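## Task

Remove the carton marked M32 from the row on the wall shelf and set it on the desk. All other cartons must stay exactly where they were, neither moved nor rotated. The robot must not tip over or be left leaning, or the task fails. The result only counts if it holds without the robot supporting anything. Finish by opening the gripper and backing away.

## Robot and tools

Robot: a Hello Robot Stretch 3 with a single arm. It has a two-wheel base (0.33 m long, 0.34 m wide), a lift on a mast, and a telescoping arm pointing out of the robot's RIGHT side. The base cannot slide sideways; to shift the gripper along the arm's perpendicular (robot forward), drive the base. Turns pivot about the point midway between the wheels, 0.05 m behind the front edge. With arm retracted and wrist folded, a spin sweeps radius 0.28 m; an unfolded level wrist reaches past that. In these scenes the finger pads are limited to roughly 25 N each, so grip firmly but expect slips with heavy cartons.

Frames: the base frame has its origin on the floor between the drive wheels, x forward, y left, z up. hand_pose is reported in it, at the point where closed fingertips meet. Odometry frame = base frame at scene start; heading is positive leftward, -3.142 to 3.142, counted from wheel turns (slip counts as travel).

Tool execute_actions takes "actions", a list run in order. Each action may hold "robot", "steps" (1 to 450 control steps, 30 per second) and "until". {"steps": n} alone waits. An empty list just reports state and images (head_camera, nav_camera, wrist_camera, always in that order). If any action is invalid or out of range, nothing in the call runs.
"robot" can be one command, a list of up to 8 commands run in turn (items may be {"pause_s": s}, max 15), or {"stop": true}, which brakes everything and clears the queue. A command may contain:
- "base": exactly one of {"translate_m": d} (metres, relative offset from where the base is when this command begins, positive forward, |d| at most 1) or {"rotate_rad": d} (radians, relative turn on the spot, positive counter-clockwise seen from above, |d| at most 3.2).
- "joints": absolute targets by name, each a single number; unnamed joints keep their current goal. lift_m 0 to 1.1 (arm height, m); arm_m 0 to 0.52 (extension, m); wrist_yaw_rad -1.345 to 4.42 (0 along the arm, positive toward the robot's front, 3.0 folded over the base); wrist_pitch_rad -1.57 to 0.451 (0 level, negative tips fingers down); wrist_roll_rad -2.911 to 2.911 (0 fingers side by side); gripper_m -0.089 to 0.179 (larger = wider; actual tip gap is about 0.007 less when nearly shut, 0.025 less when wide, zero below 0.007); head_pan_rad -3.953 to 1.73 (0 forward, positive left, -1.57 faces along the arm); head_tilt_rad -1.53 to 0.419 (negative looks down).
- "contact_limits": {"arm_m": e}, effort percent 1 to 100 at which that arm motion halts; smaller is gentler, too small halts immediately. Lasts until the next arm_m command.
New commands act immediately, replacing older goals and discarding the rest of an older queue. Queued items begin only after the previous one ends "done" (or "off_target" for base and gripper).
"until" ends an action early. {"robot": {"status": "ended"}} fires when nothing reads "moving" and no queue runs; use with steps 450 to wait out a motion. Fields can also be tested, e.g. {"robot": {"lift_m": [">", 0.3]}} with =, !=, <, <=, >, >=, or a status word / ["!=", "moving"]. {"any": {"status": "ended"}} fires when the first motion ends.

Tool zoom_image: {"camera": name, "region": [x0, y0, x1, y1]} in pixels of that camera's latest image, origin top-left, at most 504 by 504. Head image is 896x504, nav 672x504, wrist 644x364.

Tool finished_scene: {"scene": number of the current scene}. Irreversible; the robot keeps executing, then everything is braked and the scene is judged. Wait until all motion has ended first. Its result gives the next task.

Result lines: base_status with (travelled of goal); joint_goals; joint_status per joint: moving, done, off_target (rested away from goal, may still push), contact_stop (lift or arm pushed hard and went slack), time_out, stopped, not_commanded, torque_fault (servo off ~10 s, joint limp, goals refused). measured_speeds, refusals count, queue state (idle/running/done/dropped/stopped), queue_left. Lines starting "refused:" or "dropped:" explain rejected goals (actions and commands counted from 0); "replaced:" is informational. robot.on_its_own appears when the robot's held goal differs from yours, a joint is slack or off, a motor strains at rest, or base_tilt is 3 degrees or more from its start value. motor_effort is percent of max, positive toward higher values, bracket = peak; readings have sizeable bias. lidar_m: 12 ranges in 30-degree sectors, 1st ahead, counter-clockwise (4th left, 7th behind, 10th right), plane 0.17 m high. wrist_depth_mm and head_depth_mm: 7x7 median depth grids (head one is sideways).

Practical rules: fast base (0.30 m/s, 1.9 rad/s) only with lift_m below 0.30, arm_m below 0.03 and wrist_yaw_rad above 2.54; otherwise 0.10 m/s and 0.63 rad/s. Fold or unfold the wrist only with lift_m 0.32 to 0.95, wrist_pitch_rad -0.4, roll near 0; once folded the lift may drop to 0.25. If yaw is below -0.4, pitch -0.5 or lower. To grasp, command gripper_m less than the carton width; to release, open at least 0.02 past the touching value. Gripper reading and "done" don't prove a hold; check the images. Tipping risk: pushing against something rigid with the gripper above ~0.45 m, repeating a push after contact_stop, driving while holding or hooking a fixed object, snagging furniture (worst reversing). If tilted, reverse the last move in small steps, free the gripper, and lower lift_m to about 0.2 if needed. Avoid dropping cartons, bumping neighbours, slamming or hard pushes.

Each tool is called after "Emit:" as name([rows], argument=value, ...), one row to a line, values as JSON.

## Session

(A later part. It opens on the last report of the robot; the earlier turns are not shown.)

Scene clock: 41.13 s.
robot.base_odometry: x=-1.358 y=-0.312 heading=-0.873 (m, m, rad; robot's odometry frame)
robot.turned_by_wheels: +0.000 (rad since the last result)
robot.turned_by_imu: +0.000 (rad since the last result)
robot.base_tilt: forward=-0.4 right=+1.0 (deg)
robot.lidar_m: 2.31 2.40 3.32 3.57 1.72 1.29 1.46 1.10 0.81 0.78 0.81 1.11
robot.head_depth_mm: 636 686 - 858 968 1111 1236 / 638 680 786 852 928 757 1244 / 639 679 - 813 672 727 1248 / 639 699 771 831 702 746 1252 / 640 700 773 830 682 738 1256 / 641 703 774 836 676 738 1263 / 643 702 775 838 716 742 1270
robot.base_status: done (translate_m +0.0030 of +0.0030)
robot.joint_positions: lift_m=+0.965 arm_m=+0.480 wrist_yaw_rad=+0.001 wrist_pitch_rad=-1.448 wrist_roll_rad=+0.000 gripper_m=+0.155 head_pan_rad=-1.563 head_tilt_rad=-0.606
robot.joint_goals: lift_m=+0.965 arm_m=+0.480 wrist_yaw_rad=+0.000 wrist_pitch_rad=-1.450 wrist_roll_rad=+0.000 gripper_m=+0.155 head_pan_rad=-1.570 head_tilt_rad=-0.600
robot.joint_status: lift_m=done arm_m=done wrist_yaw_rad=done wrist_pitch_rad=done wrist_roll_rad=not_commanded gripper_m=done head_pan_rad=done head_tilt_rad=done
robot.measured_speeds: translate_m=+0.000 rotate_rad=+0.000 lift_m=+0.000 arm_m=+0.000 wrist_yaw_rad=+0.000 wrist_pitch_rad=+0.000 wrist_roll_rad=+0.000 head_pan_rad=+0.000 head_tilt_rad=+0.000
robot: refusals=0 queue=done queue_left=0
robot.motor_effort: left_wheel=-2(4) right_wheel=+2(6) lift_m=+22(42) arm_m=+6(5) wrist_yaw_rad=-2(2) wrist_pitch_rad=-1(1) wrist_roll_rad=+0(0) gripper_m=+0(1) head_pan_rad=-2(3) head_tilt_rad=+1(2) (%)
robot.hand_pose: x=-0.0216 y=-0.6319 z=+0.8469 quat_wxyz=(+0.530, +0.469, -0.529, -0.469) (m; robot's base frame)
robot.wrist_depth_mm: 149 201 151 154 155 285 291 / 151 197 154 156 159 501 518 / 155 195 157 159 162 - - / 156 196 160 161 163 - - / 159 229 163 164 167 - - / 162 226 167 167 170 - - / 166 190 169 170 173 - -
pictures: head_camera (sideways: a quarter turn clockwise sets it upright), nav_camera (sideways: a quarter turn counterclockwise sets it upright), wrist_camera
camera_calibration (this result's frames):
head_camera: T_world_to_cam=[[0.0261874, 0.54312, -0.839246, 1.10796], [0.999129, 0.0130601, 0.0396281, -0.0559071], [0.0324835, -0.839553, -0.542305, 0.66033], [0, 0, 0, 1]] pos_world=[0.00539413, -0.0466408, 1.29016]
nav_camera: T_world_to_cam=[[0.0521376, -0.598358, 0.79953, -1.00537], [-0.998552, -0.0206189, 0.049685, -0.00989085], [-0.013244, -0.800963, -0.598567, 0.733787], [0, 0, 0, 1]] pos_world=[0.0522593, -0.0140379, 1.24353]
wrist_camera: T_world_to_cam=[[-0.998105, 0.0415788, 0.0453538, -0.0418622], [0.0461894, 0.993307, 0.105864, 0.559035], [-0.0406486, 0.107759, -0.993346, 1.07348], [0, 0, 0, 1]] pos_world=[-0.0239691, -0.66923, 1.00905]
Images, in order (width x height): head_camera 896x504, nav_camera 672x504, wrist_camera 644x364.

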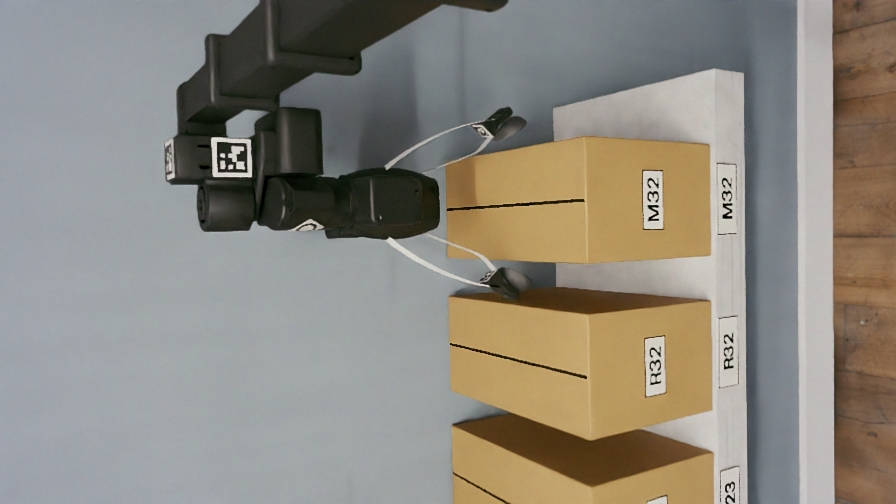

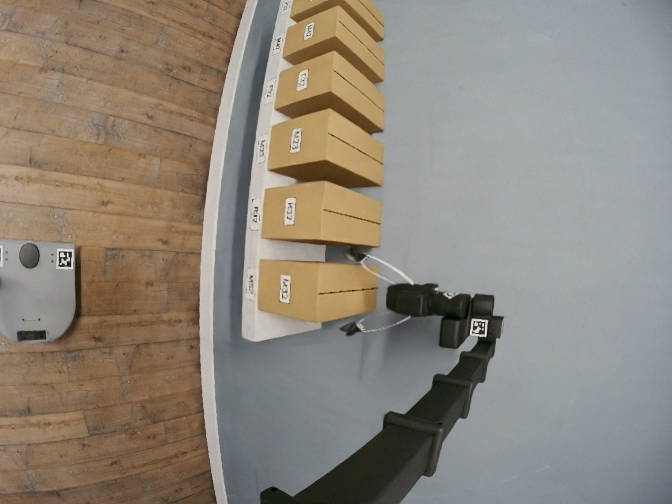

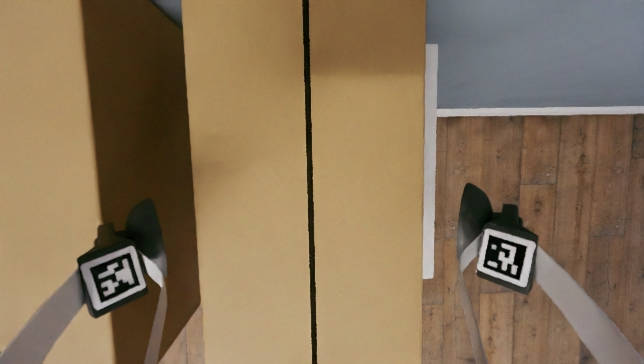

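Centred.

Emit:
execute_actions([
  {"robot":[{"joints":{"lift_m":0.915}}],"steps":450,"until":{"robot":{"status":"ended"}}},
])

Emit:
execute_actions([
  {"robot":[{"joints":{"gripper_m":0.03}},{"joints":{"lift_m":0.95}}],"steps":450,"until":{"robot":{"status":"ended"}}},
])

Scene clock: 42.43 s.
robot.base_odometry: x=-1.358 y=-0.312 heading=-0.873 (m, m, rad; robot's odometry frame)
robot.turned_by_wheels: +0.000 (rad since the last result)
robot.turned_by_imu: +0.000 (rad since the last result)
robot.base_tilt: forward=-0.4 right=+0.9 (deg)
robot.lidar_m: 2.31 2.41 3.31 3.58 1.73 1.30 1.47 1.10 0.80 0.78 0.81 1.11
robot.head_depth_mm: 637 696 746 - 974 1109 1245 / 638 698 - 858 920 759 1248 / 639 690 - 818 673 729 1250 / 640 700 772 835 702 748 1256 / 642 700 773 833 683 736 1262 / 641 701 777 837 675 739 1258 / 643 703 777 838 717 743 1270
robot.base_status: done (translate_m +0.0030 of +0.0030)
robot.joint_positions: lift_m=+0.916 arm_m=+0.480 wrist_yaw_rad=+0.001 wrist_pitch_rad=-1.448 wrist_roll_rad=+0.000 gripper_m=+0.155 head_pan_rad=-1.563 head_tilt_rad=-0.606
robot.joint_goals: lift_m=+0.915 arm_m=+0.480 wrist_yaw_rad=+0.000 wrist_pitch_rad=-1.450 wrist_roll_rad=+0.000 gripper_m=+0.155 head_pan_rad=-1.570 head_tilt_rad=-0.600
robot.joint_status: lift_m=done arm_m=done wrist_yaw_rad=done wrist_pitch_rad=done wrist_roll_rad=not_commanded gripper_m=done head_pan_rad=done head_tilt_rad=done
robot.measured_speeds: translate_m=+0.000 rotate_rad=+0.000 lift_m=+0.000 arm_m=+0.000 wrist_yaw_rad=+0.000 wrist_pitch_rad=+0.000 wrist_roll_rad=+0.000 head_pan_rad=+0.000 head_tilt_rad=+0.000
robot: refusals=0 queue=done queue_left=0
robot.motor_effort: left_wheel=-2(2) right_wheel=+0(1) lift_m=+14(21) arm_m=+6(6) wrist_yaw_rad=-2(2) wrist_pitch_rad=-1(1) wrist_roll_rad=+0(0) gripper_m=-12(12) head_pan_rad=-4(3) head_tilt_rad=+2(3) (%)
robot.hand_pose: x=-0.0216 y=-0.6319 z=+0.7972 quat_wxyz=(+0.530, +0.469, -0.529, -0.469) (m; robot's base frame)
robot.wrist_depth_mm: 144 105 106 107 108 284 288 / 143 107 107 108 110 499 518 / 142 109 109 110 112 980 994 / 142 159 111 112 113 983 - / 140 112 113 114 116 117 - / - 115 115 117 118 - - / 139 161 117 118 120 - -
pictures: head_camera (sideways: a quarter turn clockwise sets it upright), nav_camera (sideways: a quarter turn counterclockwise sets it upright), wrist_camera
camera_calibration (this result's frames):
head_camera: T_world_to_cam=[[0.0261877, 0.54312, -0.839246, 1.10796], [0.999129, 0.0130595, 0.0396281, -0.0559071], [0.032483, -0.839553, -0.542305, 0.66033], [0, 0, 0, 1]] pos_world=[0.0053941, -0.0466408, 1.29016]
nav_camera: T_world_to_cam=[[0.0521373, -0.598359, 0.79953, -1.00537], [-0.998552, -0.0206183, 0.049685, -0.00989085], [-0.0132445, -0.800963, -0.598567, 0.733787], [0, 0, 0, 1]] pos_world=[0.0522592, -0.0140379, 1.24353]
wrist_camera: T_world_to_cam=[[-0.998105, 0.0415765, 0.0453581, -0.0396151], [0.046192, 0.993295, 0.105974, 0.564176], [-0.040648, 0.107868, -0.993334, 1.02419], [0, 0, 0, 1]] pos_world=[-0.0239693, -0.669224, 0.959369]
Images, in order (width x height): head_camera 896x504, nav_camera 672x504, wrist_camera 644x364.

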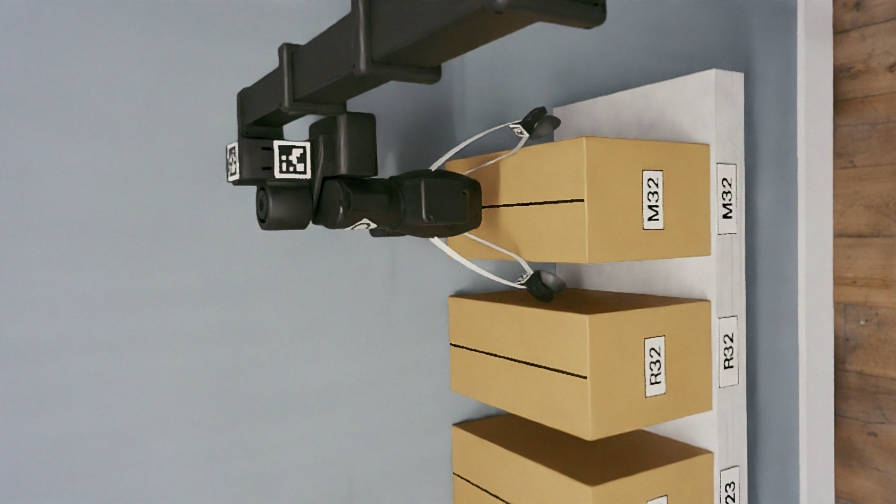

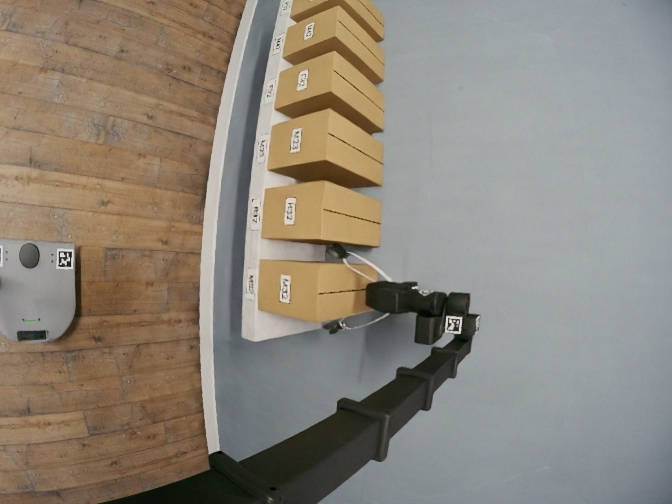

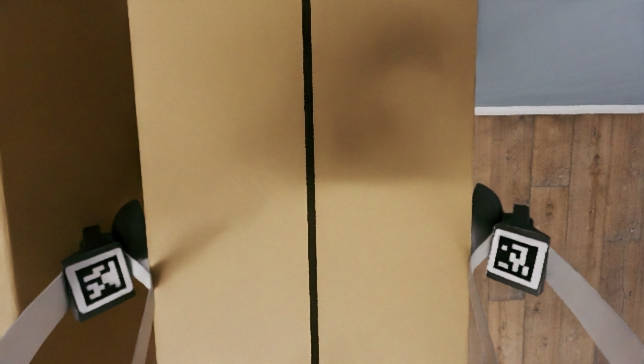

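Scene clock: 45.10 s.
robot.base_odometry: x=-1.358 y=-0.312 heading=-0.873 (m, m, rad; robot's odometry frame)
robot.turned_by_wheels: +0.000 (rad since the last result)
robot.turned_by_imu: -0.001 (rad since the last result)
robot.base_tilt: forward=-0.4 right=+1.0 (deg)
robot.lidar_m: 2.31 2.41 3.31 3.57 1.73 1.30 1.47 1.10 0.81 0.78 0.81 1.11
robot.head_depth_mm: 637 696 - 869 964 1107 1240 / 638 687 791 858 914 760 1243 / 639 680 - 777 656 735 1249 / 640 700 773 821 670 747 1256 / 642 701 772 835 683 737 1258 / 641 702 775 837 676 738 1264 / 643 702 776 838 717 743 1265
robot.base_status: done (translate_m +0.0030 of +0.0030)
robot.joint_positions: lift_m=+0.950 arm_m=+0.480 wrist_yaw_rad=+0.001 wrist_pitch_rad=-1.450 wrist_roll_rad=+0.000 gripper_m=+0.096 head_pan_rad=-1.563 head_tilt_rad=-0.605
robot.joint_goals: lift_m=+0.950 arm_m=+0.480 wrist_yaw_rad=+0.000 wrist_pitch_rad=-1.450 wrist_roll_rad=+0.000 gripper_m=+0.030 head_pan_rad=-1.570 head_tilt_rad=-0.600
robot.joint_status: lift_m=done arm_m=done wrist_yaw_rad=done wrist_pitch_rad=done wrist_roll_rad=not_commanded gripper_m=off_target head_pan_rad=done head_tilt_rad=done
robot.measured_speeds: translate_m=+0.000 rotate_rad=-0.001 lift_m=+0.000 arm_m=+0.000 wrist_yaw_rad=+0.000 wrist_pitch_rad=+0.000 wrist_roll_rad=+0.000 head_pan_rad=+0.000 head_tilt_rad=+0.000
robot: refusals=0 queue=done queue_left=0
robot.motor_effort: left_wheel=-2(8) right_wheel=+2(8) lift_m=+43(44) arm_m=+5(5) wrist_yaw_rad=-2(2) wrist_pitch_rad=-1(1) wrist_roll_rad=+0(1) gripper_m=-100(98) head_pan_rad=-3(3) head_tilt_rad=+1(3) (%)
robot.hand_pose: x=-0.0216 y=-0.6314 z=+0.8310 quat_wxyz=(+0.529, +0.469, -0.529, -0.469) (m; robot's base frame)
robot.wrist_depth_mm: 139 161 119 120 121 288 292 / 140 171 120 121 123 524 529 / 140 172 122 123 125 - - / 142 170 124 125 127 - - / 144 158 127 128 129 - - / 146 - 129 131 132 - - / - 179 131 132 134 - -
pictures: head_camera (sideways: a quarter turn clockwise sets it upright), nav_camera (sideways: a quarter turn counterclockwise sets it upright), wrist_camera
camera_calibration (this result's frames):
head_camera: T_world_to_cam=[[0.026195, 0.542469, -0.839667, 1.1085], [0.999129, 0.0130858, 0.0396239, -0.0559016], [0.0324825, -0.839974, -0.541654, 0.659483], [0, 0, 0, 1]] pos_world=[0.00539397, -0.0466499, 1.2902]
nav_camera: T_world_to_cam=[[0.0521299, -0.597738, 0.799995, -1.00597], [-0.998552, -0.0205753, 0.0496951, -0.00990403], [-0.0132445, -0.801427, -0.597946, 0.732979], [0, 0, 0, 1]] pos_world=[0.0522595, -0.0140834, 1.24355]
wrist_camera: T_world_to_cam=[[-0.998098, 0.0416578, 0.0454441, -0.041188], [0.0463658, 0.993067, 0.108015, 0.558293], [-0.0406294, 0.109917, -0.99311, 1.05878], [0, 0, 0, 1]] pos_world=[-0.0239775, -0.669085, 0.993057]
Images, in order (width x height): head_camera 896x504, nav_camera 672x504, wrist_camera 644x364.

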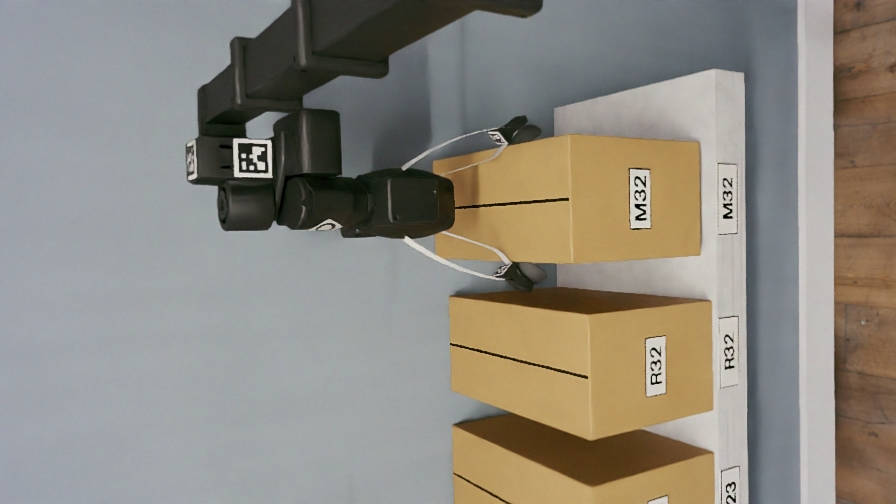

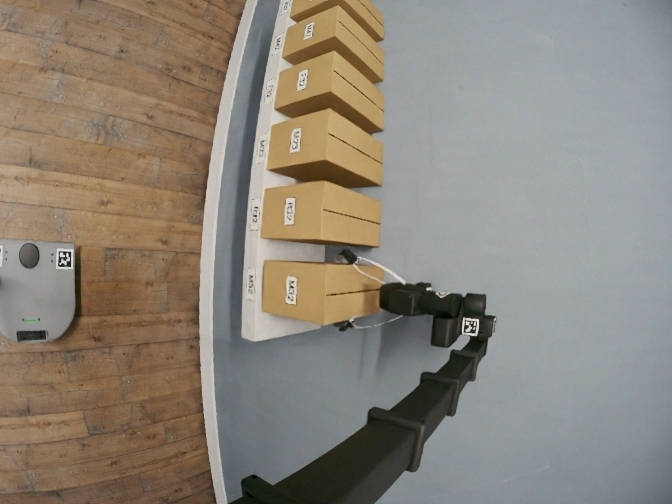

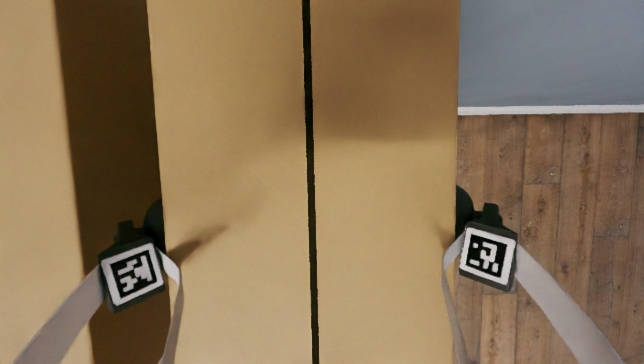

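Emit:
execute_actions([
  {"robot":[{"joints":{"gripper_m":0.1,"arm_m":0.12}},{"base":{"rotate_rad":1.571},"joints":{"head_pan_rad":0,"lift_m":1.05}}],"steps":450,"until":{"robot":{"status":"ended"}}},
])

Emit:
execute_actions([
  {"robot":{"base":{"translate_m":1}},"steps":450,"until":{"robot":{"translate_m":[">",0.95]}}},
  {"robot":{"base":{"translate_m":1}},"steps":450,"until":{"robot":{"translate_m":[">",0.95]}}},
  {"robot":{"base":{"translate_m":0.95}},"steps":450,"until":{"robot":{"translate_m":[">",0.5]}}},
])

Scene clock: 52.57 s.
robot.base_odometry: x=-1.358 y=-0.312 heading=+0.698 (m, m, rad; robot's odometry frame)
robot.turned_by_wheels: +1.571 (rad since the last result)
robot.turned_by_imu: +1.575 (rad since the last result)
robot.base_tilt: forward=-0.5 right=+1.0 (deg)
robot.lidar_m: 3.56 1.72 1.29 1.46 1.09 0.80 0.78 0.81 1.11 2.31 2.40 3.31
robot.head_depth_mm: 3456 3798 3441 2412 1855 1515 1278 / 3467 3653 3472 2440 1879 1521 1286 / 3474 3762 3526 2451 1891 1525 1290 / 3400 3799 3559 2481 1888 1537 1298 / 3466 3689 3584 2476 1912 1544 1298 / 3454 3768 3624 2493 1914 1555 1305 / 3463 3851 3698 2543 1929 1556 1312
robot.base_status: done (rotate_rad +1.5709 of +1.5710)
robot.joint_positions: lift_m=+1.050 arm_m=+0.120 wrist_yaw_rad=+0.001 wrist_pitch_rad=-1.450 wrist_roll_rad=+0.000 gripper_m=+0.101 head_pan_rad=-0.007 head_tilt_rad=-0.605
robot.joint_goals: lift_m=+1.050 arm_m=+0.120 wrist_yaw_rad=+0.000 wrist_pitch_rad=-1.450 wrist_roll_rad=+0.000 gripper_m=+0.100 head_pan_rad=+0.000 head_tilt_rad=-0.600
robot.joint_status: lift_m=done arm_m=done wrist_yaw_rad=done wrist_pitch_rad=done wrist_roll_rad=not_commanded gripper_m=done head_pan_rad=done head_tilt_rad=done
robot.measured_speeds: translate_m=+0.000 rotate_rad=+0.000 lift_m=+0.000 arm_m=+0.000 wrist_yaw_rad=+0.000 wrist_pitch_rad=+0.000 wrist_roll_rad=+0.000 head_pan_rad=+0.000 head_tilt_rad=+0.000
robot: refusals=0 queue=done queue_left=0
robot.motor_effort: left_wheel=-2(6) right_wheel=+2(5) lift_m=+42(45) arm_m=-4(6) wrist_yaw_rad=-2(2) wrist_pitch_rad=+0(0) wrist_roll_rad=+0(0) gripper_m=-47(98) head_pan_rad=+3(38) head_tilt_rad=+2(2) (%)
robot.hand_pose: x=-0.0216 y=-0.2722 z=+0.9310 quat_wxyz=(+0.529, +0.469, -0.529, -0.469) (m; robot's base frame)
robot.wrist_depth_mm: - - 118 119 121 - 833 / - - 121 122 122 - 823 / - - 122 123 125 - 828 / - - 125 126 127 - 832 / - - 127 128 129 - 841 / - - 129 130 132 - 816 / - - 131 133 134 - 503
pictures: head_camera (sideways: a quarter turn clockwise sets it upright), nav_camera (sideways: a quarter turn counterclockwise sets it upright), wrist_camera
camera_calibration (this result's frames):
head_camera: T_world_to_cam=[[-0.542025, 0.0341653, -0.839667, 1.11197], [0.00160056, 0.999213, 0.0396239, -0.0498167], [0.840361, 0.0201332, -0.541654, 0.654554], [0, 0, 0, 1]] pos_world=[0.0527345, -0.00139163, 1.2902]
nav_camera: T_world_to_cam=[[0.59844, 0.0433389, 0.799995, -1.00931], [0.00589661, -0.998747, 0.0496951, -0.0160312], [0.801146, -0.0250223, -0.597946, 0.728011], [0, 0, 0, 1]] pos_world=[0.0208603, 0.0459475, 1.24355]
wrist_camera: T_world_to_cam=[[-0.998098, 0.0416452, 0.0454462, -0.060703], [0.046354, 0.993067, 0.108025, 0.190729], [-0.0406324, 0.109926, -0.993109, 1.11861], [0, 0, 0, 1]] pos_world=[-0.0239768, -0.309843, 1.09306]
Images, in order (width x height): head_camera 896x504, nav_camera 672x504, wrist_camera 644x364.

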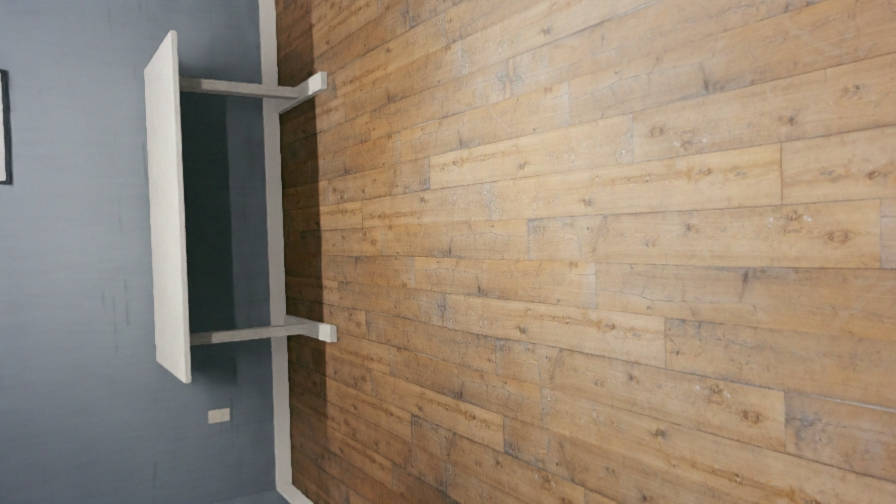

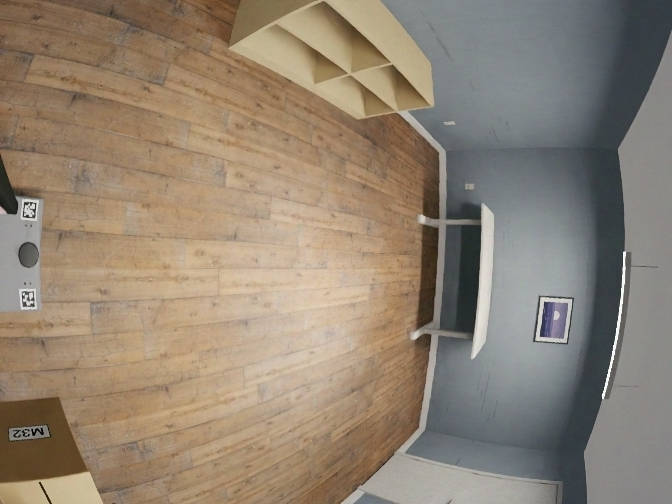

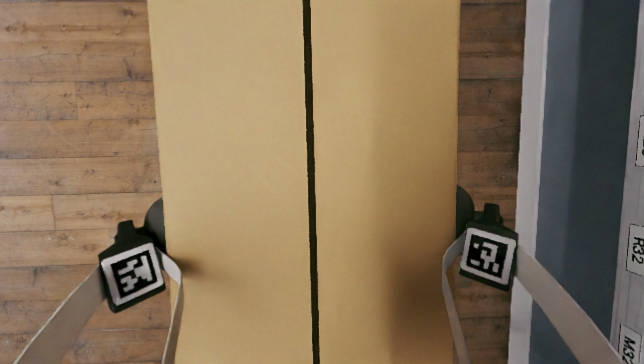

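Scene clock: 76.97 s.
robot.base_odometry: x=+0.486 y=+1.235 heading=+0.698 (m, m, rad; robot's odometry frame)
robot.turned_by_wheels: +0.000 (rad since the last result)
robot.turned_by_imu: +0.002 (rad since the last result)
robot.base_tilt: forward=-1.2 right=+0.4 (deg)
robot.lidar_m: 1.59 1.19 1.48 1.43 1.31 1.93 3.19 3.28 2.42 2.31 2.23 1.37
robot.head_depth_mm: 1340 1468 1508 1064 1791 1515 1281 / 1346 1470 1536 1072 1820 1531 1284 / 1344 1467 1546 1083 1825 1529 1289 / 1348 1474 1558 1089 1825 1539 1295 / 1344 1476 1558 1103 1786 1548 1298 / 1347 1474 1550 1108 1695 1555 1304 / 1357 1480 1555 1122 1755 1563 1311
robot.base_status: moving (translate_m +0.5033 of +0.9500)
robot.joint_positions: lift_m=+1.050 arm_m=+0.120 wrist_yaw_rad=+0.001 wrist_pitch_rad=-1.450 wrist_roll_rad=+0.000 gripper_m=+0.101 head_pan_rad=-0.007 head_tilt_rad=-0.605
robot.joint_goals: lift_m=+1.050 arm_m=+0.120 wrist_yaw_rad=+0.000 wrist_pitch_rad=-1.450 wrist_roll_rad=+0.000 gripper_m=+0.100 head_pan_rad=+0.000 head_tilt_rad=-0.600
robot.joint_status: lift_m=done arm_m=done wrist_yaw_rad=done wrist_pitch_rad=done wrist_roll_rad=not_commanded gripper_m=done head_pan_rad=done head_tilt_rad=done
robot.measured_speeds: translate_m=+0.100 rotate_rad=+0.000 lift_m=+0.000 arm_m=+0.000 wrist_yaw_rad=+0.000 wrist_pitch_rad=+0.000 wrist_roll_rad=+0.000 head_pan_rad=+0.000 head_tilt_rad=+0.000
robot: refusals=0 queue=running queue_left=0
robot.motor_effort: left_wheel=+0(3) right_wheel=+3(6) lift_m=+42(43) arm_m=-4(4) wrist_yaw_rad=-2(2) wrist_pitch_rad=+0(0) wrist_roll_rad=+0(0) gripper_m=-47(46) head_pan_rad=+3(3) head_tilt_rad=+1(2) (%)
robot.hand_pose: x=-0.0216 y=-0.2722 z=+0.9310 quat_wxyz=(+0.529, +0.469, -0.529, -0.469) (m; robot's base frame)
robot.wrist_depth_mm: - - 118 119 121 - - / - - 120 121 123 - - / - - 122 124 125 - - / - - 124 126 127 - - / - - 126 128 130 - - / - - 129 130 132 - - / - - 131 133 134 - -
pictures: head_camera (sideways: a quarter turn clockwise sets it upright), nav_camera (sideways: a quarter turn counterclockwise sets it upright), wrist_camera
camera_calibration (this result's frames):
head_camera: T_world_to_cam=[[-0.542025, 0.0341654, -0.839667, 1.11197], [0.00160074, 0.999213, 0.0396239, -0.0498167], [0.840361, 0.0201331, -0.541654, 0.654554], [0, 0, 0, 1]] pos_world=[0.0527345, -0.00139163, 1.2902]
nav_camera: T_world_to_cam=[[0.59844, 0.0433388, 0.799995, -1.00931], [0.00589643, -0.998747, 0.0496951, -0.0160312], [0.801146, -0.0250224, -0.597946, 0.728011], [0, 0, 0, 1]] pos_world=[0.0208603, 0.0459475, 1.24355]
wrist_camera: T_world_to_cam=[[-0.998098, 0.041645, 0.0454462, -0.0607031], [0.0463538, 0.993067, 0.108025, 0.190729], [-0.0406324, 0.109926, -0.993109, 1.11861], [0, 0, 0, 1]] pos_world=[-0.0239768, -0.309843, 1.09306]
Images, in order (width x height): head_camera 896x504, nav_camera 672x504, wrist_camera 644x364.

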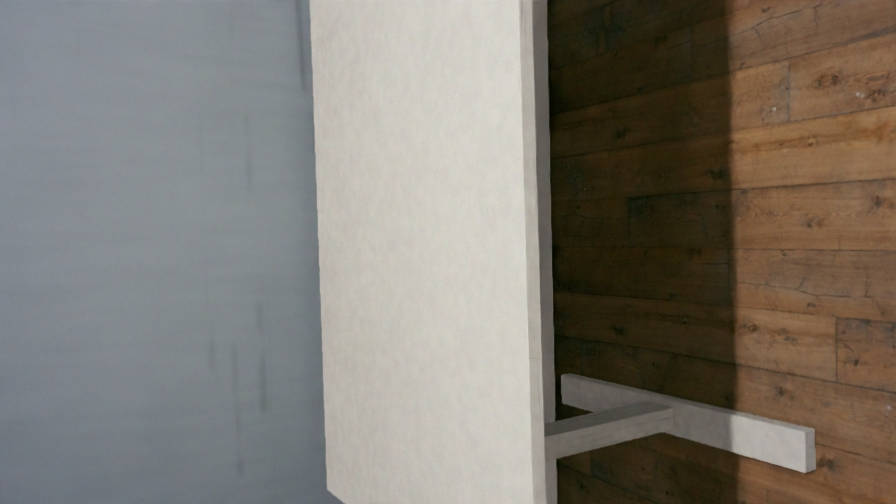

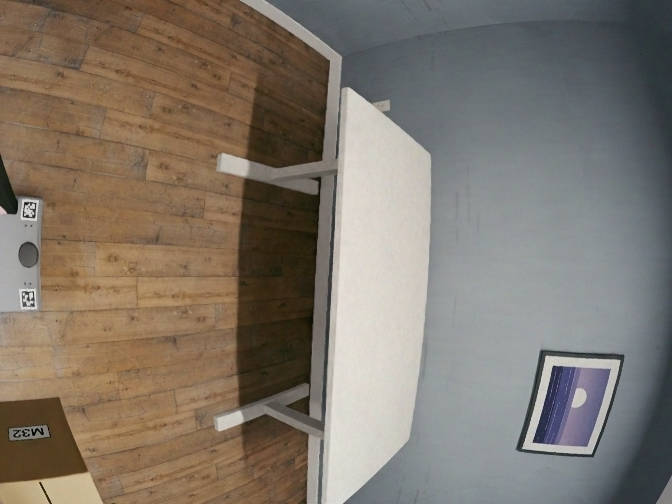

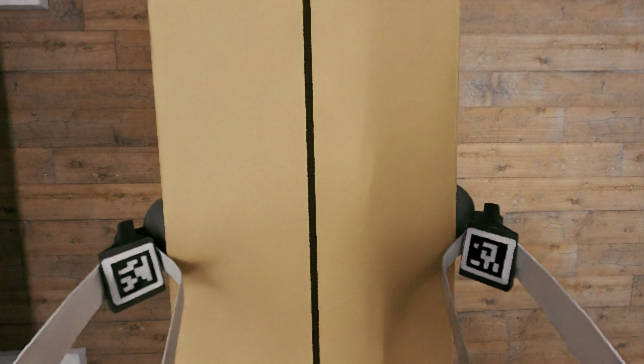

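Emit:
execute_actions([
  {"robot":{"joints":{"lift_m":1.085,"head_pan_rad":-1.57}},"steps":450,"until":{"robot":{"translate_m":[">",0.85]}}},
  {"robot":{"base":{"rotate_rad":1.571},"joints":{"arm_m":0.47}},"steps":450,"until":{"robot":{"status":"ended"}}},
])

Scene clock: 84.10 s.
robot.base_odometry: x=+0.779 y=+1.482 heading=+2.269 (m, m, rad; robot's odometry frame)
robot.turned_by_wheels: +1.571 (rad since the last result)
robot.turned_by_imu: +1.576 (rad since the last result)
robot.base_tilt: forward=-0.4 right=+1.0 (deg)
robot.lidar_m: 1.43 1.32 1.76 3.58 3.29 2.43 2.33 1.09 1.13 1.20 0.84 1.47
robot.head_depth_mm: - 1104 1213 1066 822 671 1232 / - 1117 1214 1027 803 673 1233 / - - 728 577 619 676 1235 / 1014 1110 1194 577 644 681 1240 / 1020 1113 1230 1098 841 682 1244 / 1021 1117 1234 1111 847 686 1252 / 1026 1122 1240 1124 852 690 1229
robot.base_status: done (rotate_rad +1.5709 of +1.5710)
robot.joint_positions: lift_m=+1.085 arm_m=+0.470 wrist_yaw_rad=+0.001 wrist_pitch_rad=-1.450 wrist_roll_rad=+0.000 gripper_m=+0.101 head_pan_rad=-1.563 head_tilt_rad=-0.605
robot.joint_goals: lift_m=+1.085 arm_m=+0.470 wrist_yaw_rad=+0.000 wrist_pitch_rad=-1.450 wrist_roll_rad=+0.000 gripper_m=+0.100 head_pan_rad=-1.570 head_tilt_rad=-0.600
robot.joint_status: lift_m=done arm_m=done wrist_yaw_rad=done wrist_pitch_rad=done wrist_roll_rad=not_commanded gripper_m=done head_pan_rad=done head_tilt_rad=done
robot.measured_speeds: translate_m=+0.000 rotate_rad=+0.000 lift_m=+0.000 arm_m=+0.000 wrist_yaw_rad=+0.000 wrist_pitch_rad=+0.000 wrist_roll_rad=+0.000 head_pan_rad=+0.000 head_tilt_rad=+0.000
robot: refusals=0 queue=done queue_left=0
robot.motor_effort: left_wheel=-1(8) right_wheel=+1(5) lift_m=+43(46) arm_m=+6(7) wrist_yaw_rad=-2(2) wrist_pitch_rad=+0(0) wrist_roll_rad=+0(0) gripper_m=-47(48) head_pan_rad=-3(37) head_tilt_rad=+2(2) (%)
robot.hand_pose: x=-0.0216 y=-0.6214 z=+0.9660 quat_wxyz=(+0.529, +0.469, -0.529, -0.469) (m; robot's base frame)
robot.wrist_depth_mm: 378 376 118 119 121 399 404 / 381 382 120 121 123 401 405 / 387 392 122 123 125 410 412 / 394 402 124 125 127 414 423 / 402 402 126 127 129 425 422 / 414 - 129 130 131 438 435 / 419 423 131 133 134 - -
pictures: head_camera (sideways: a quarter turn clockwise sets it upright), nav_camera (sideways: a quarter turn counterclockwise sets it upright), wrist_camera
camera_calibration (this result's frames):
head_camera: T_world_to_cam=[[0.0262391, 0.542467, -0.839667, 1.1085], [0.99913, 0.0130047, 0.0396239, -0.0559016], [0.0324143, -0.839977, -0.541654, 0.659483], [0, 0, 0, 1]] pos_world=[0.00539018, -0.0466498, 1.2902]
nav_camera: T_world_to_cam=[[0.0520814, -0.597743, 0.799995, -1.00597], [-0.998554, -0.0204943, 0.0496951, -0.00990402], [-0.0133096, -0.801426, -0.597946, 0.732979], [0, 0, 0, 1]] pos_world=[0.0522584, -0.0140871, 1.24355]
wrist_camera: T_world_to_cam=[[-0.998098, 0.0416449, 0.0454437, -0.0477483], [0.0463495, 0.993078, 0.107929, 0.533838], [-0.0406344, 0.10983, -0.993119, 1.1917], [0, 0, 0, 1]] pos_world=[-0.0239764, -0.659039, 1.12806]
Images, in order (width x height): head_camera 896x504, nav_camera 672x504, wrist_camera 644x364.

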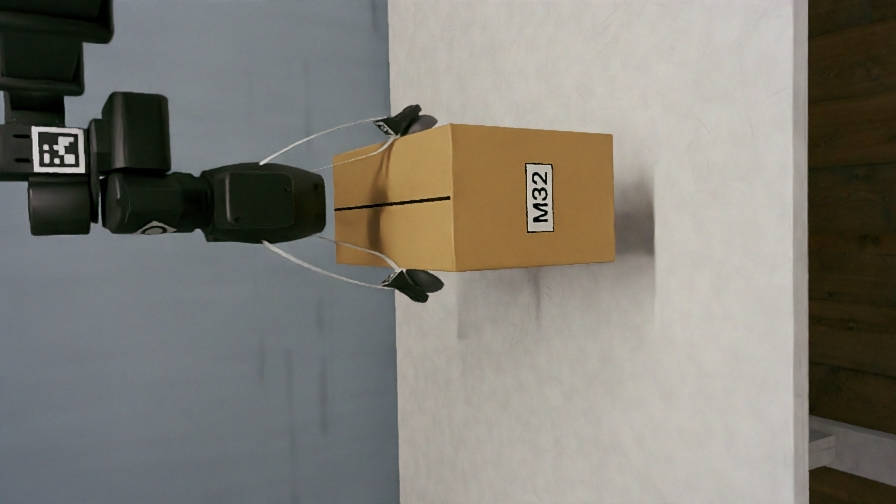

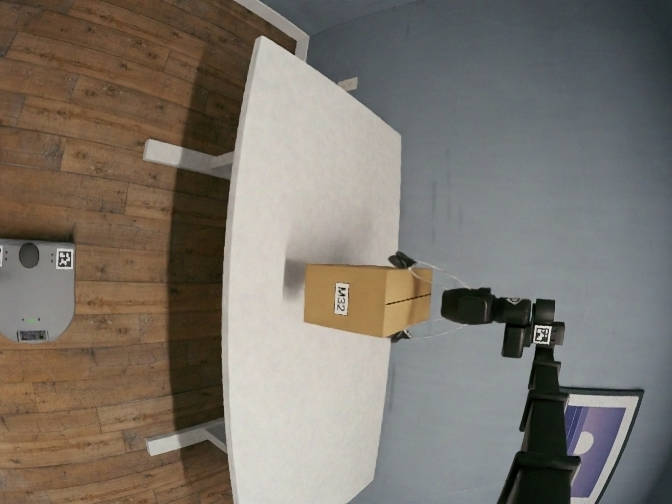

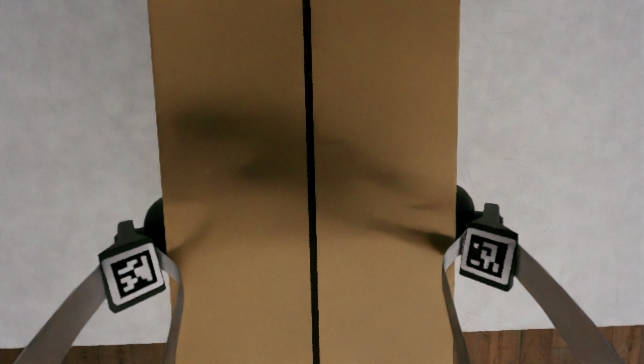

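Emit:
execute_actions([
  {"robot":{"joints":{"lift_m":0.992}},"steps":450,"until":{"robot":{"status":"ended"}}},
])

Scene clock: 85.87 s.
robot.base_odometry: x=+0.779 y=+1.482 heading=+2.269 (m, m, rad; robot's odometry frame)
robot.turned_by_wheels: +0.000 (rad since the last result)
robot.turned_by_imu: +0.000 (rad since the last result)
robot.base_tilt: forward=-0.3 right=+0.8 (deg)
robot.lidar_m: 1.43 1.33 1.76 3.58 3.29 2.42 2.33 1.09 1.14 1.21 0.85 1.47
robot.head_depth_mm: 1011 1071 1256 1067 824 671 1227 / 1011 - 1235 1099 802 673 1228 / 1014 - 1238 716 622 667 1238 / 1013 1109 1221 767 643 669 1240 / 1018 1116 1228 1097 842 683 1246 / 1026 1119 1234 1114 848 686 1252 / 1030 1125 1243 1114 853 691 1232
robot.base_status: done (rotate_rad +1.5709 of +1.5710)
robot.joint_positions: lift_m=+0.992 arm_m=+0.470 wrist_yaw_rad=+0.001 wrist_pitch_rad=-1.450 wrist_roll_rad=+0.000 gripper_m=+0.101 head_pan_rad=-1.563 head_tilt_rad=-0.605
robot.joint_goals: lift_m=+0.992 arm_m=+0.470 wrist_yaw_rad=+0.000 wrist_pitch_rad=-1.450 wrist_roll_rad=+0.000 gripper_m=+0.100 head_pan_rad=-1.570 head_tilt_rad=-0.600
robot.joint_status: lift_m=done arm_m=done wrist_yaw_rad=done wrist_pitch_rad=done wrist_roll_rad=not_commanded gripper_m=done head_pan_rad=done head_tilt_rad=done
robot.measured_speeds: translate_m=+0.000 rotate_rad=+0.000 lift_m=+0.000 arm_m=+0.000 wrist_yaw_rad=+0.000 wrist_pitch_rad=+0.000 wrist_roll_rad=+0.000 head_pan_rad=+0.000 head_tilt_rad=+0.000
robot: refusals=0 queue=done queue_left=0
robot.motor_effort: left_wheel=-2(1) right_wheel=+1(1) lift_m=+23(44) arm_m=+5(5) wrist_yaw_rad=-2(1) wrist_pitch_rad=-1(0) wrist_roll_rad=+0(0) gripper_m=-47(47) head_pan_rad=-4(3) head_tilt_rad=+1(1) (%)
robot.hand_pose: x=-0.0216 y=-0.6214 z=+0.8738 quat_wxyz=(+0.529, +0.469, -0.529, -0.469) (m; robot's base frame)
robot.wrist_depth_mm: 288 292 119 119 120 304 308 / 295 296 120 121 122 315 316 / 298 300 122 124 125 316 320 / 305 308 124 125 127 321 328 / 310 311 126 128 129 326 331 / 318 - 129 130 132 335 340 / 322 322 131 133 134 341 343
pictures: head_camera (sideways: a quarter turn clockwise sets it upright), nav_camera (sideways: a quarter turn counterclockwise sets it upright), wrist_camera
camera_calibration (this result's frames):
head_camera: T_world_to_cam=[[0.0262391, 0.542467, -0.839667, 1.1085], [0.99913, 0.0130047, 0.0396239, -0.0559016], [0.0324143, -0.839977, -0.541654, 0.659483], [0, 0, 0, 1]] pos_world=[0.00539018, -0.0466498, 1.2902]
nav_camera: T_world_to_cam=[[0.0520814, -0.597743, 0.799995, -1.00597], [-0.998554, -0.0204943, 0.0496951, -0.00990402], [-0.0133096, -0.801426, -0.597946, 0.732979], [0, 0, 0, 1]] pos_world=[0.0522584, -0.0140871, 1.24355]
wrist_camera: T_world_to_cam=[[-0.998098, 0.0416452, 0.0454437, -0.0435602], [0.0463498, 0.993078, 0.107929, 0.543784], [-0.0406344, 0.10983, -0.993119, 1.10018], [0, 0, 0, 1]] pos_world=[-0.0239765, -0.659039, 1.0359]
Images, in order (width x height): head_camera 896x504, nav_camera 672x504, wrist_camera 644x364.

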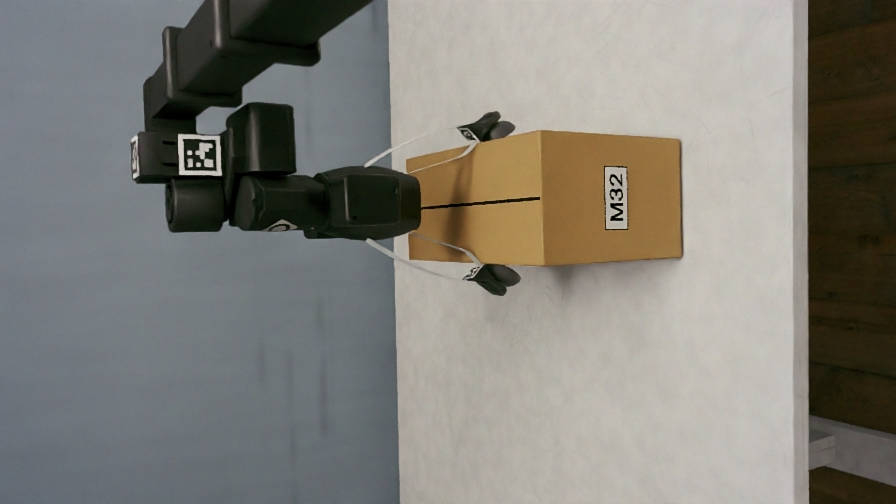

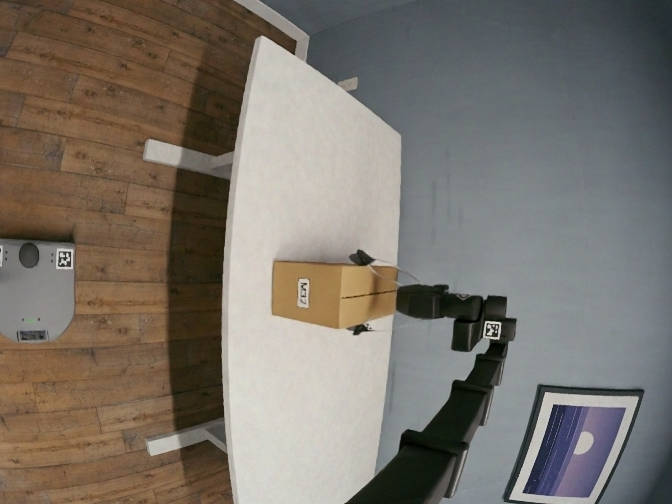

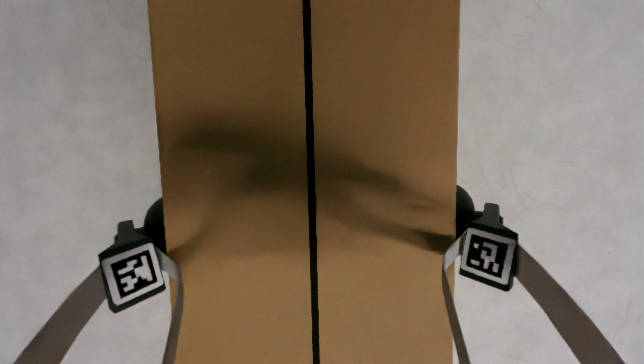

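Emit:
execute_actions([
  {"robot":{"joints":{"lift_m":0.985}},"steps":60,"until":{"robot":{"status":"ended"}}},
  {"robot":[{"joints":{"gripper_m":0.17}},{"joints":{"lift_m":1.05,"arm_m":0.05}}],"steps":450,"until":{"robot":{"status":"ended"}}},
])

Scene clock: 92.70 s.
robot.base_odometry: x=+0.779 y=+1.482 heading=+2.269 (m, m, rad; robot's odometry frame)
robot.turned_by_wheels: +0.000 (rad since the last result)
robot.turned_by_imu: -0.001 (rad since the last result)
robot.base_tilt: forward=-0.5 right=+0.8 (deg)
robot.lidar_m: 1.43 1.32 1.75 3.57 3.26 2.43 2.33 1.09 1.14 1.21 0.85 1.47
robot.head_depth_mm: 1008 1085 - - - 670 - / 1011 1090 - - - - - / 1016 1095 - - - - - / 1018 1115 1227 1007 764 681 1240 / 1023 1114 1229 1099 843 683 1248 / 1020 1118 1238 1112 849 686 1248 / 1026 1124 1236 1119 854 690 1231
robot.base_status: done (rotate_rad +1.5709 of +1.5710)
robot.joint_positions: lift_m=+1.050 arm_m=+0.050 wrist_yaw_rad=+0.001 wrist_pitch_rad=-1.450 wrist_roll_rad=+0.000 gripper_m=+0.170 head_pan_rad=-1.563 head_tilt_rad=-0.605
robot.joint_goals: lift_m=+1.050 arm_m=+0.050 wrist_yaw_rad=+0.000 wrist_pitch_rad=-1.450 wrist_roll_rad=+0.000 gripper_m=+0.170 head_pan_rad=-1.570 head_tilt_rad=-0.600
robot.joint_status: lift_m=done arm_m=done wrist_yaw_rad=done wrist_pitch_rad=done wrist_roll_rad=not_commanded gripper_m=done head_pan_rad=done head_tilt_rad=done
robot.measured_speeds: translate_m=+0.000 rotate_rad=+0.000 lift_m=+0.000 arm_m=+0.000 wrist_yaw_rad=+0.000 wrist_pitch_rad=+0.000 wrist_roll_rad=+0.000 head_pan_rad=+0.000 head_tilt_rad=+0.000
robot: refusals=0 queue=done queue_left=0
robot.motor_effort: left_wheel=-2(2) right_wheel=+1(2) lift_m=+42(42) arm_m=-3(4) wrist_yaw_rad=-2(2) wrist_pitch_rad=+0(0) wrist_roll_rad=+0(0) gripper_m=+1(100) head_pan_rad=-3(3) head_tilt_rad=+1(2) (%)
robot.hand_pose: x=-0.0216 y=-0.2022 z=+0.9310 quat_wxyz=(+0.529, +0.469, -0.529, -0.469) (m; robot's base frame)
robot.wrist_depth_mm: - - - - - - - / - - - - - - - / - - - - - - - / - - - - - - - / - - - - - - - / - - - - - - - / - - - - - - -
pictures: head_camera (sideways: a quarter turn clockwise sets it upright), nav_camera (sideways: a quarter turn counterclockwise sets it upright), wrist_camera
camera_calibration (this result's frames):
head_camera: T_world_to_cam=[[0.0262406, 0.542459, -0.839672, 1.10851], [0.99913, 0.0130025, 0.0396238, -0.0559015], [0.0324121, -0.839982, -0.541646, 0.659473], [0, 0, 0, 1]] pos_world=[0.00539006, -0.0466499, 1.2902]
nav_camera: T_world_to_cam=[[0.0520798, -0.597736, 0.8, -1.00598], [-0.998554, -0.0204912, 0.0496952, -0.00990418], [-0.0133116, -0.801431, -0.597938, 0.732969], [0, 0, 0, 1]] pos_world=[0.0522583, -0.0140878, 1.24355]
wrist_camera: T_world_to_cam=[[-0.998098, 0.0416425, 0.0454466, -0.0636204], [0.0463501, 0.99307, 0.107995, 0.121245], [-0.0406345, 0.109896, -0.993112, 1.11095], [0, 0, 0, 1]] pos_world=[-0.0239765, -0.239844, 1.09309]
Images, in order (width x height): head_camera 896x504, nav_camera 672x504, wrist_camera 644x364.

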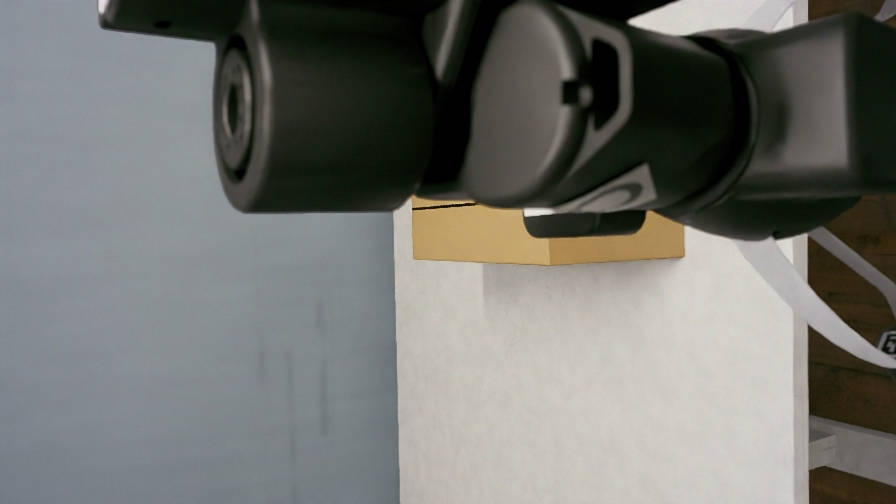

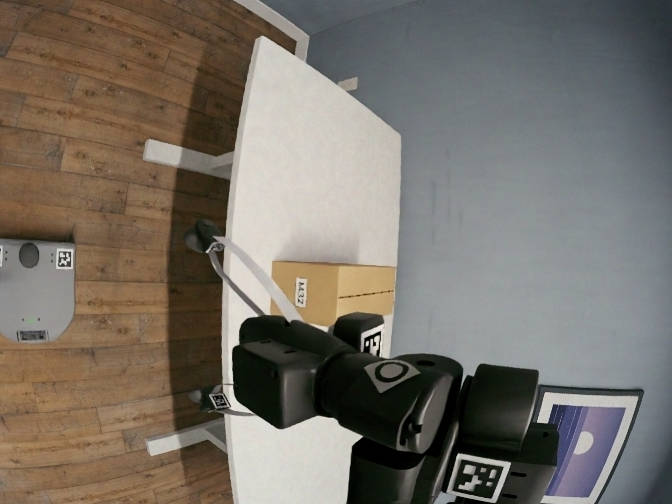

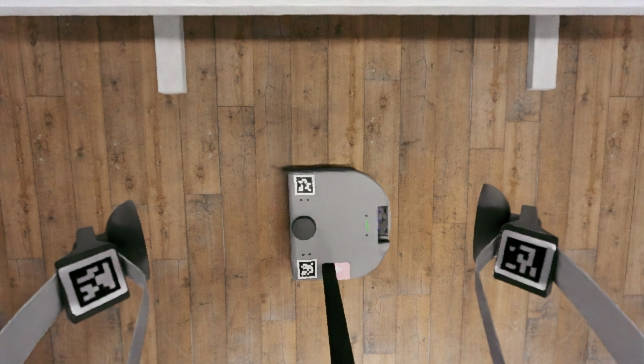

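Emit:
finished_scene(scene=1)

The scene is finished: the task was done.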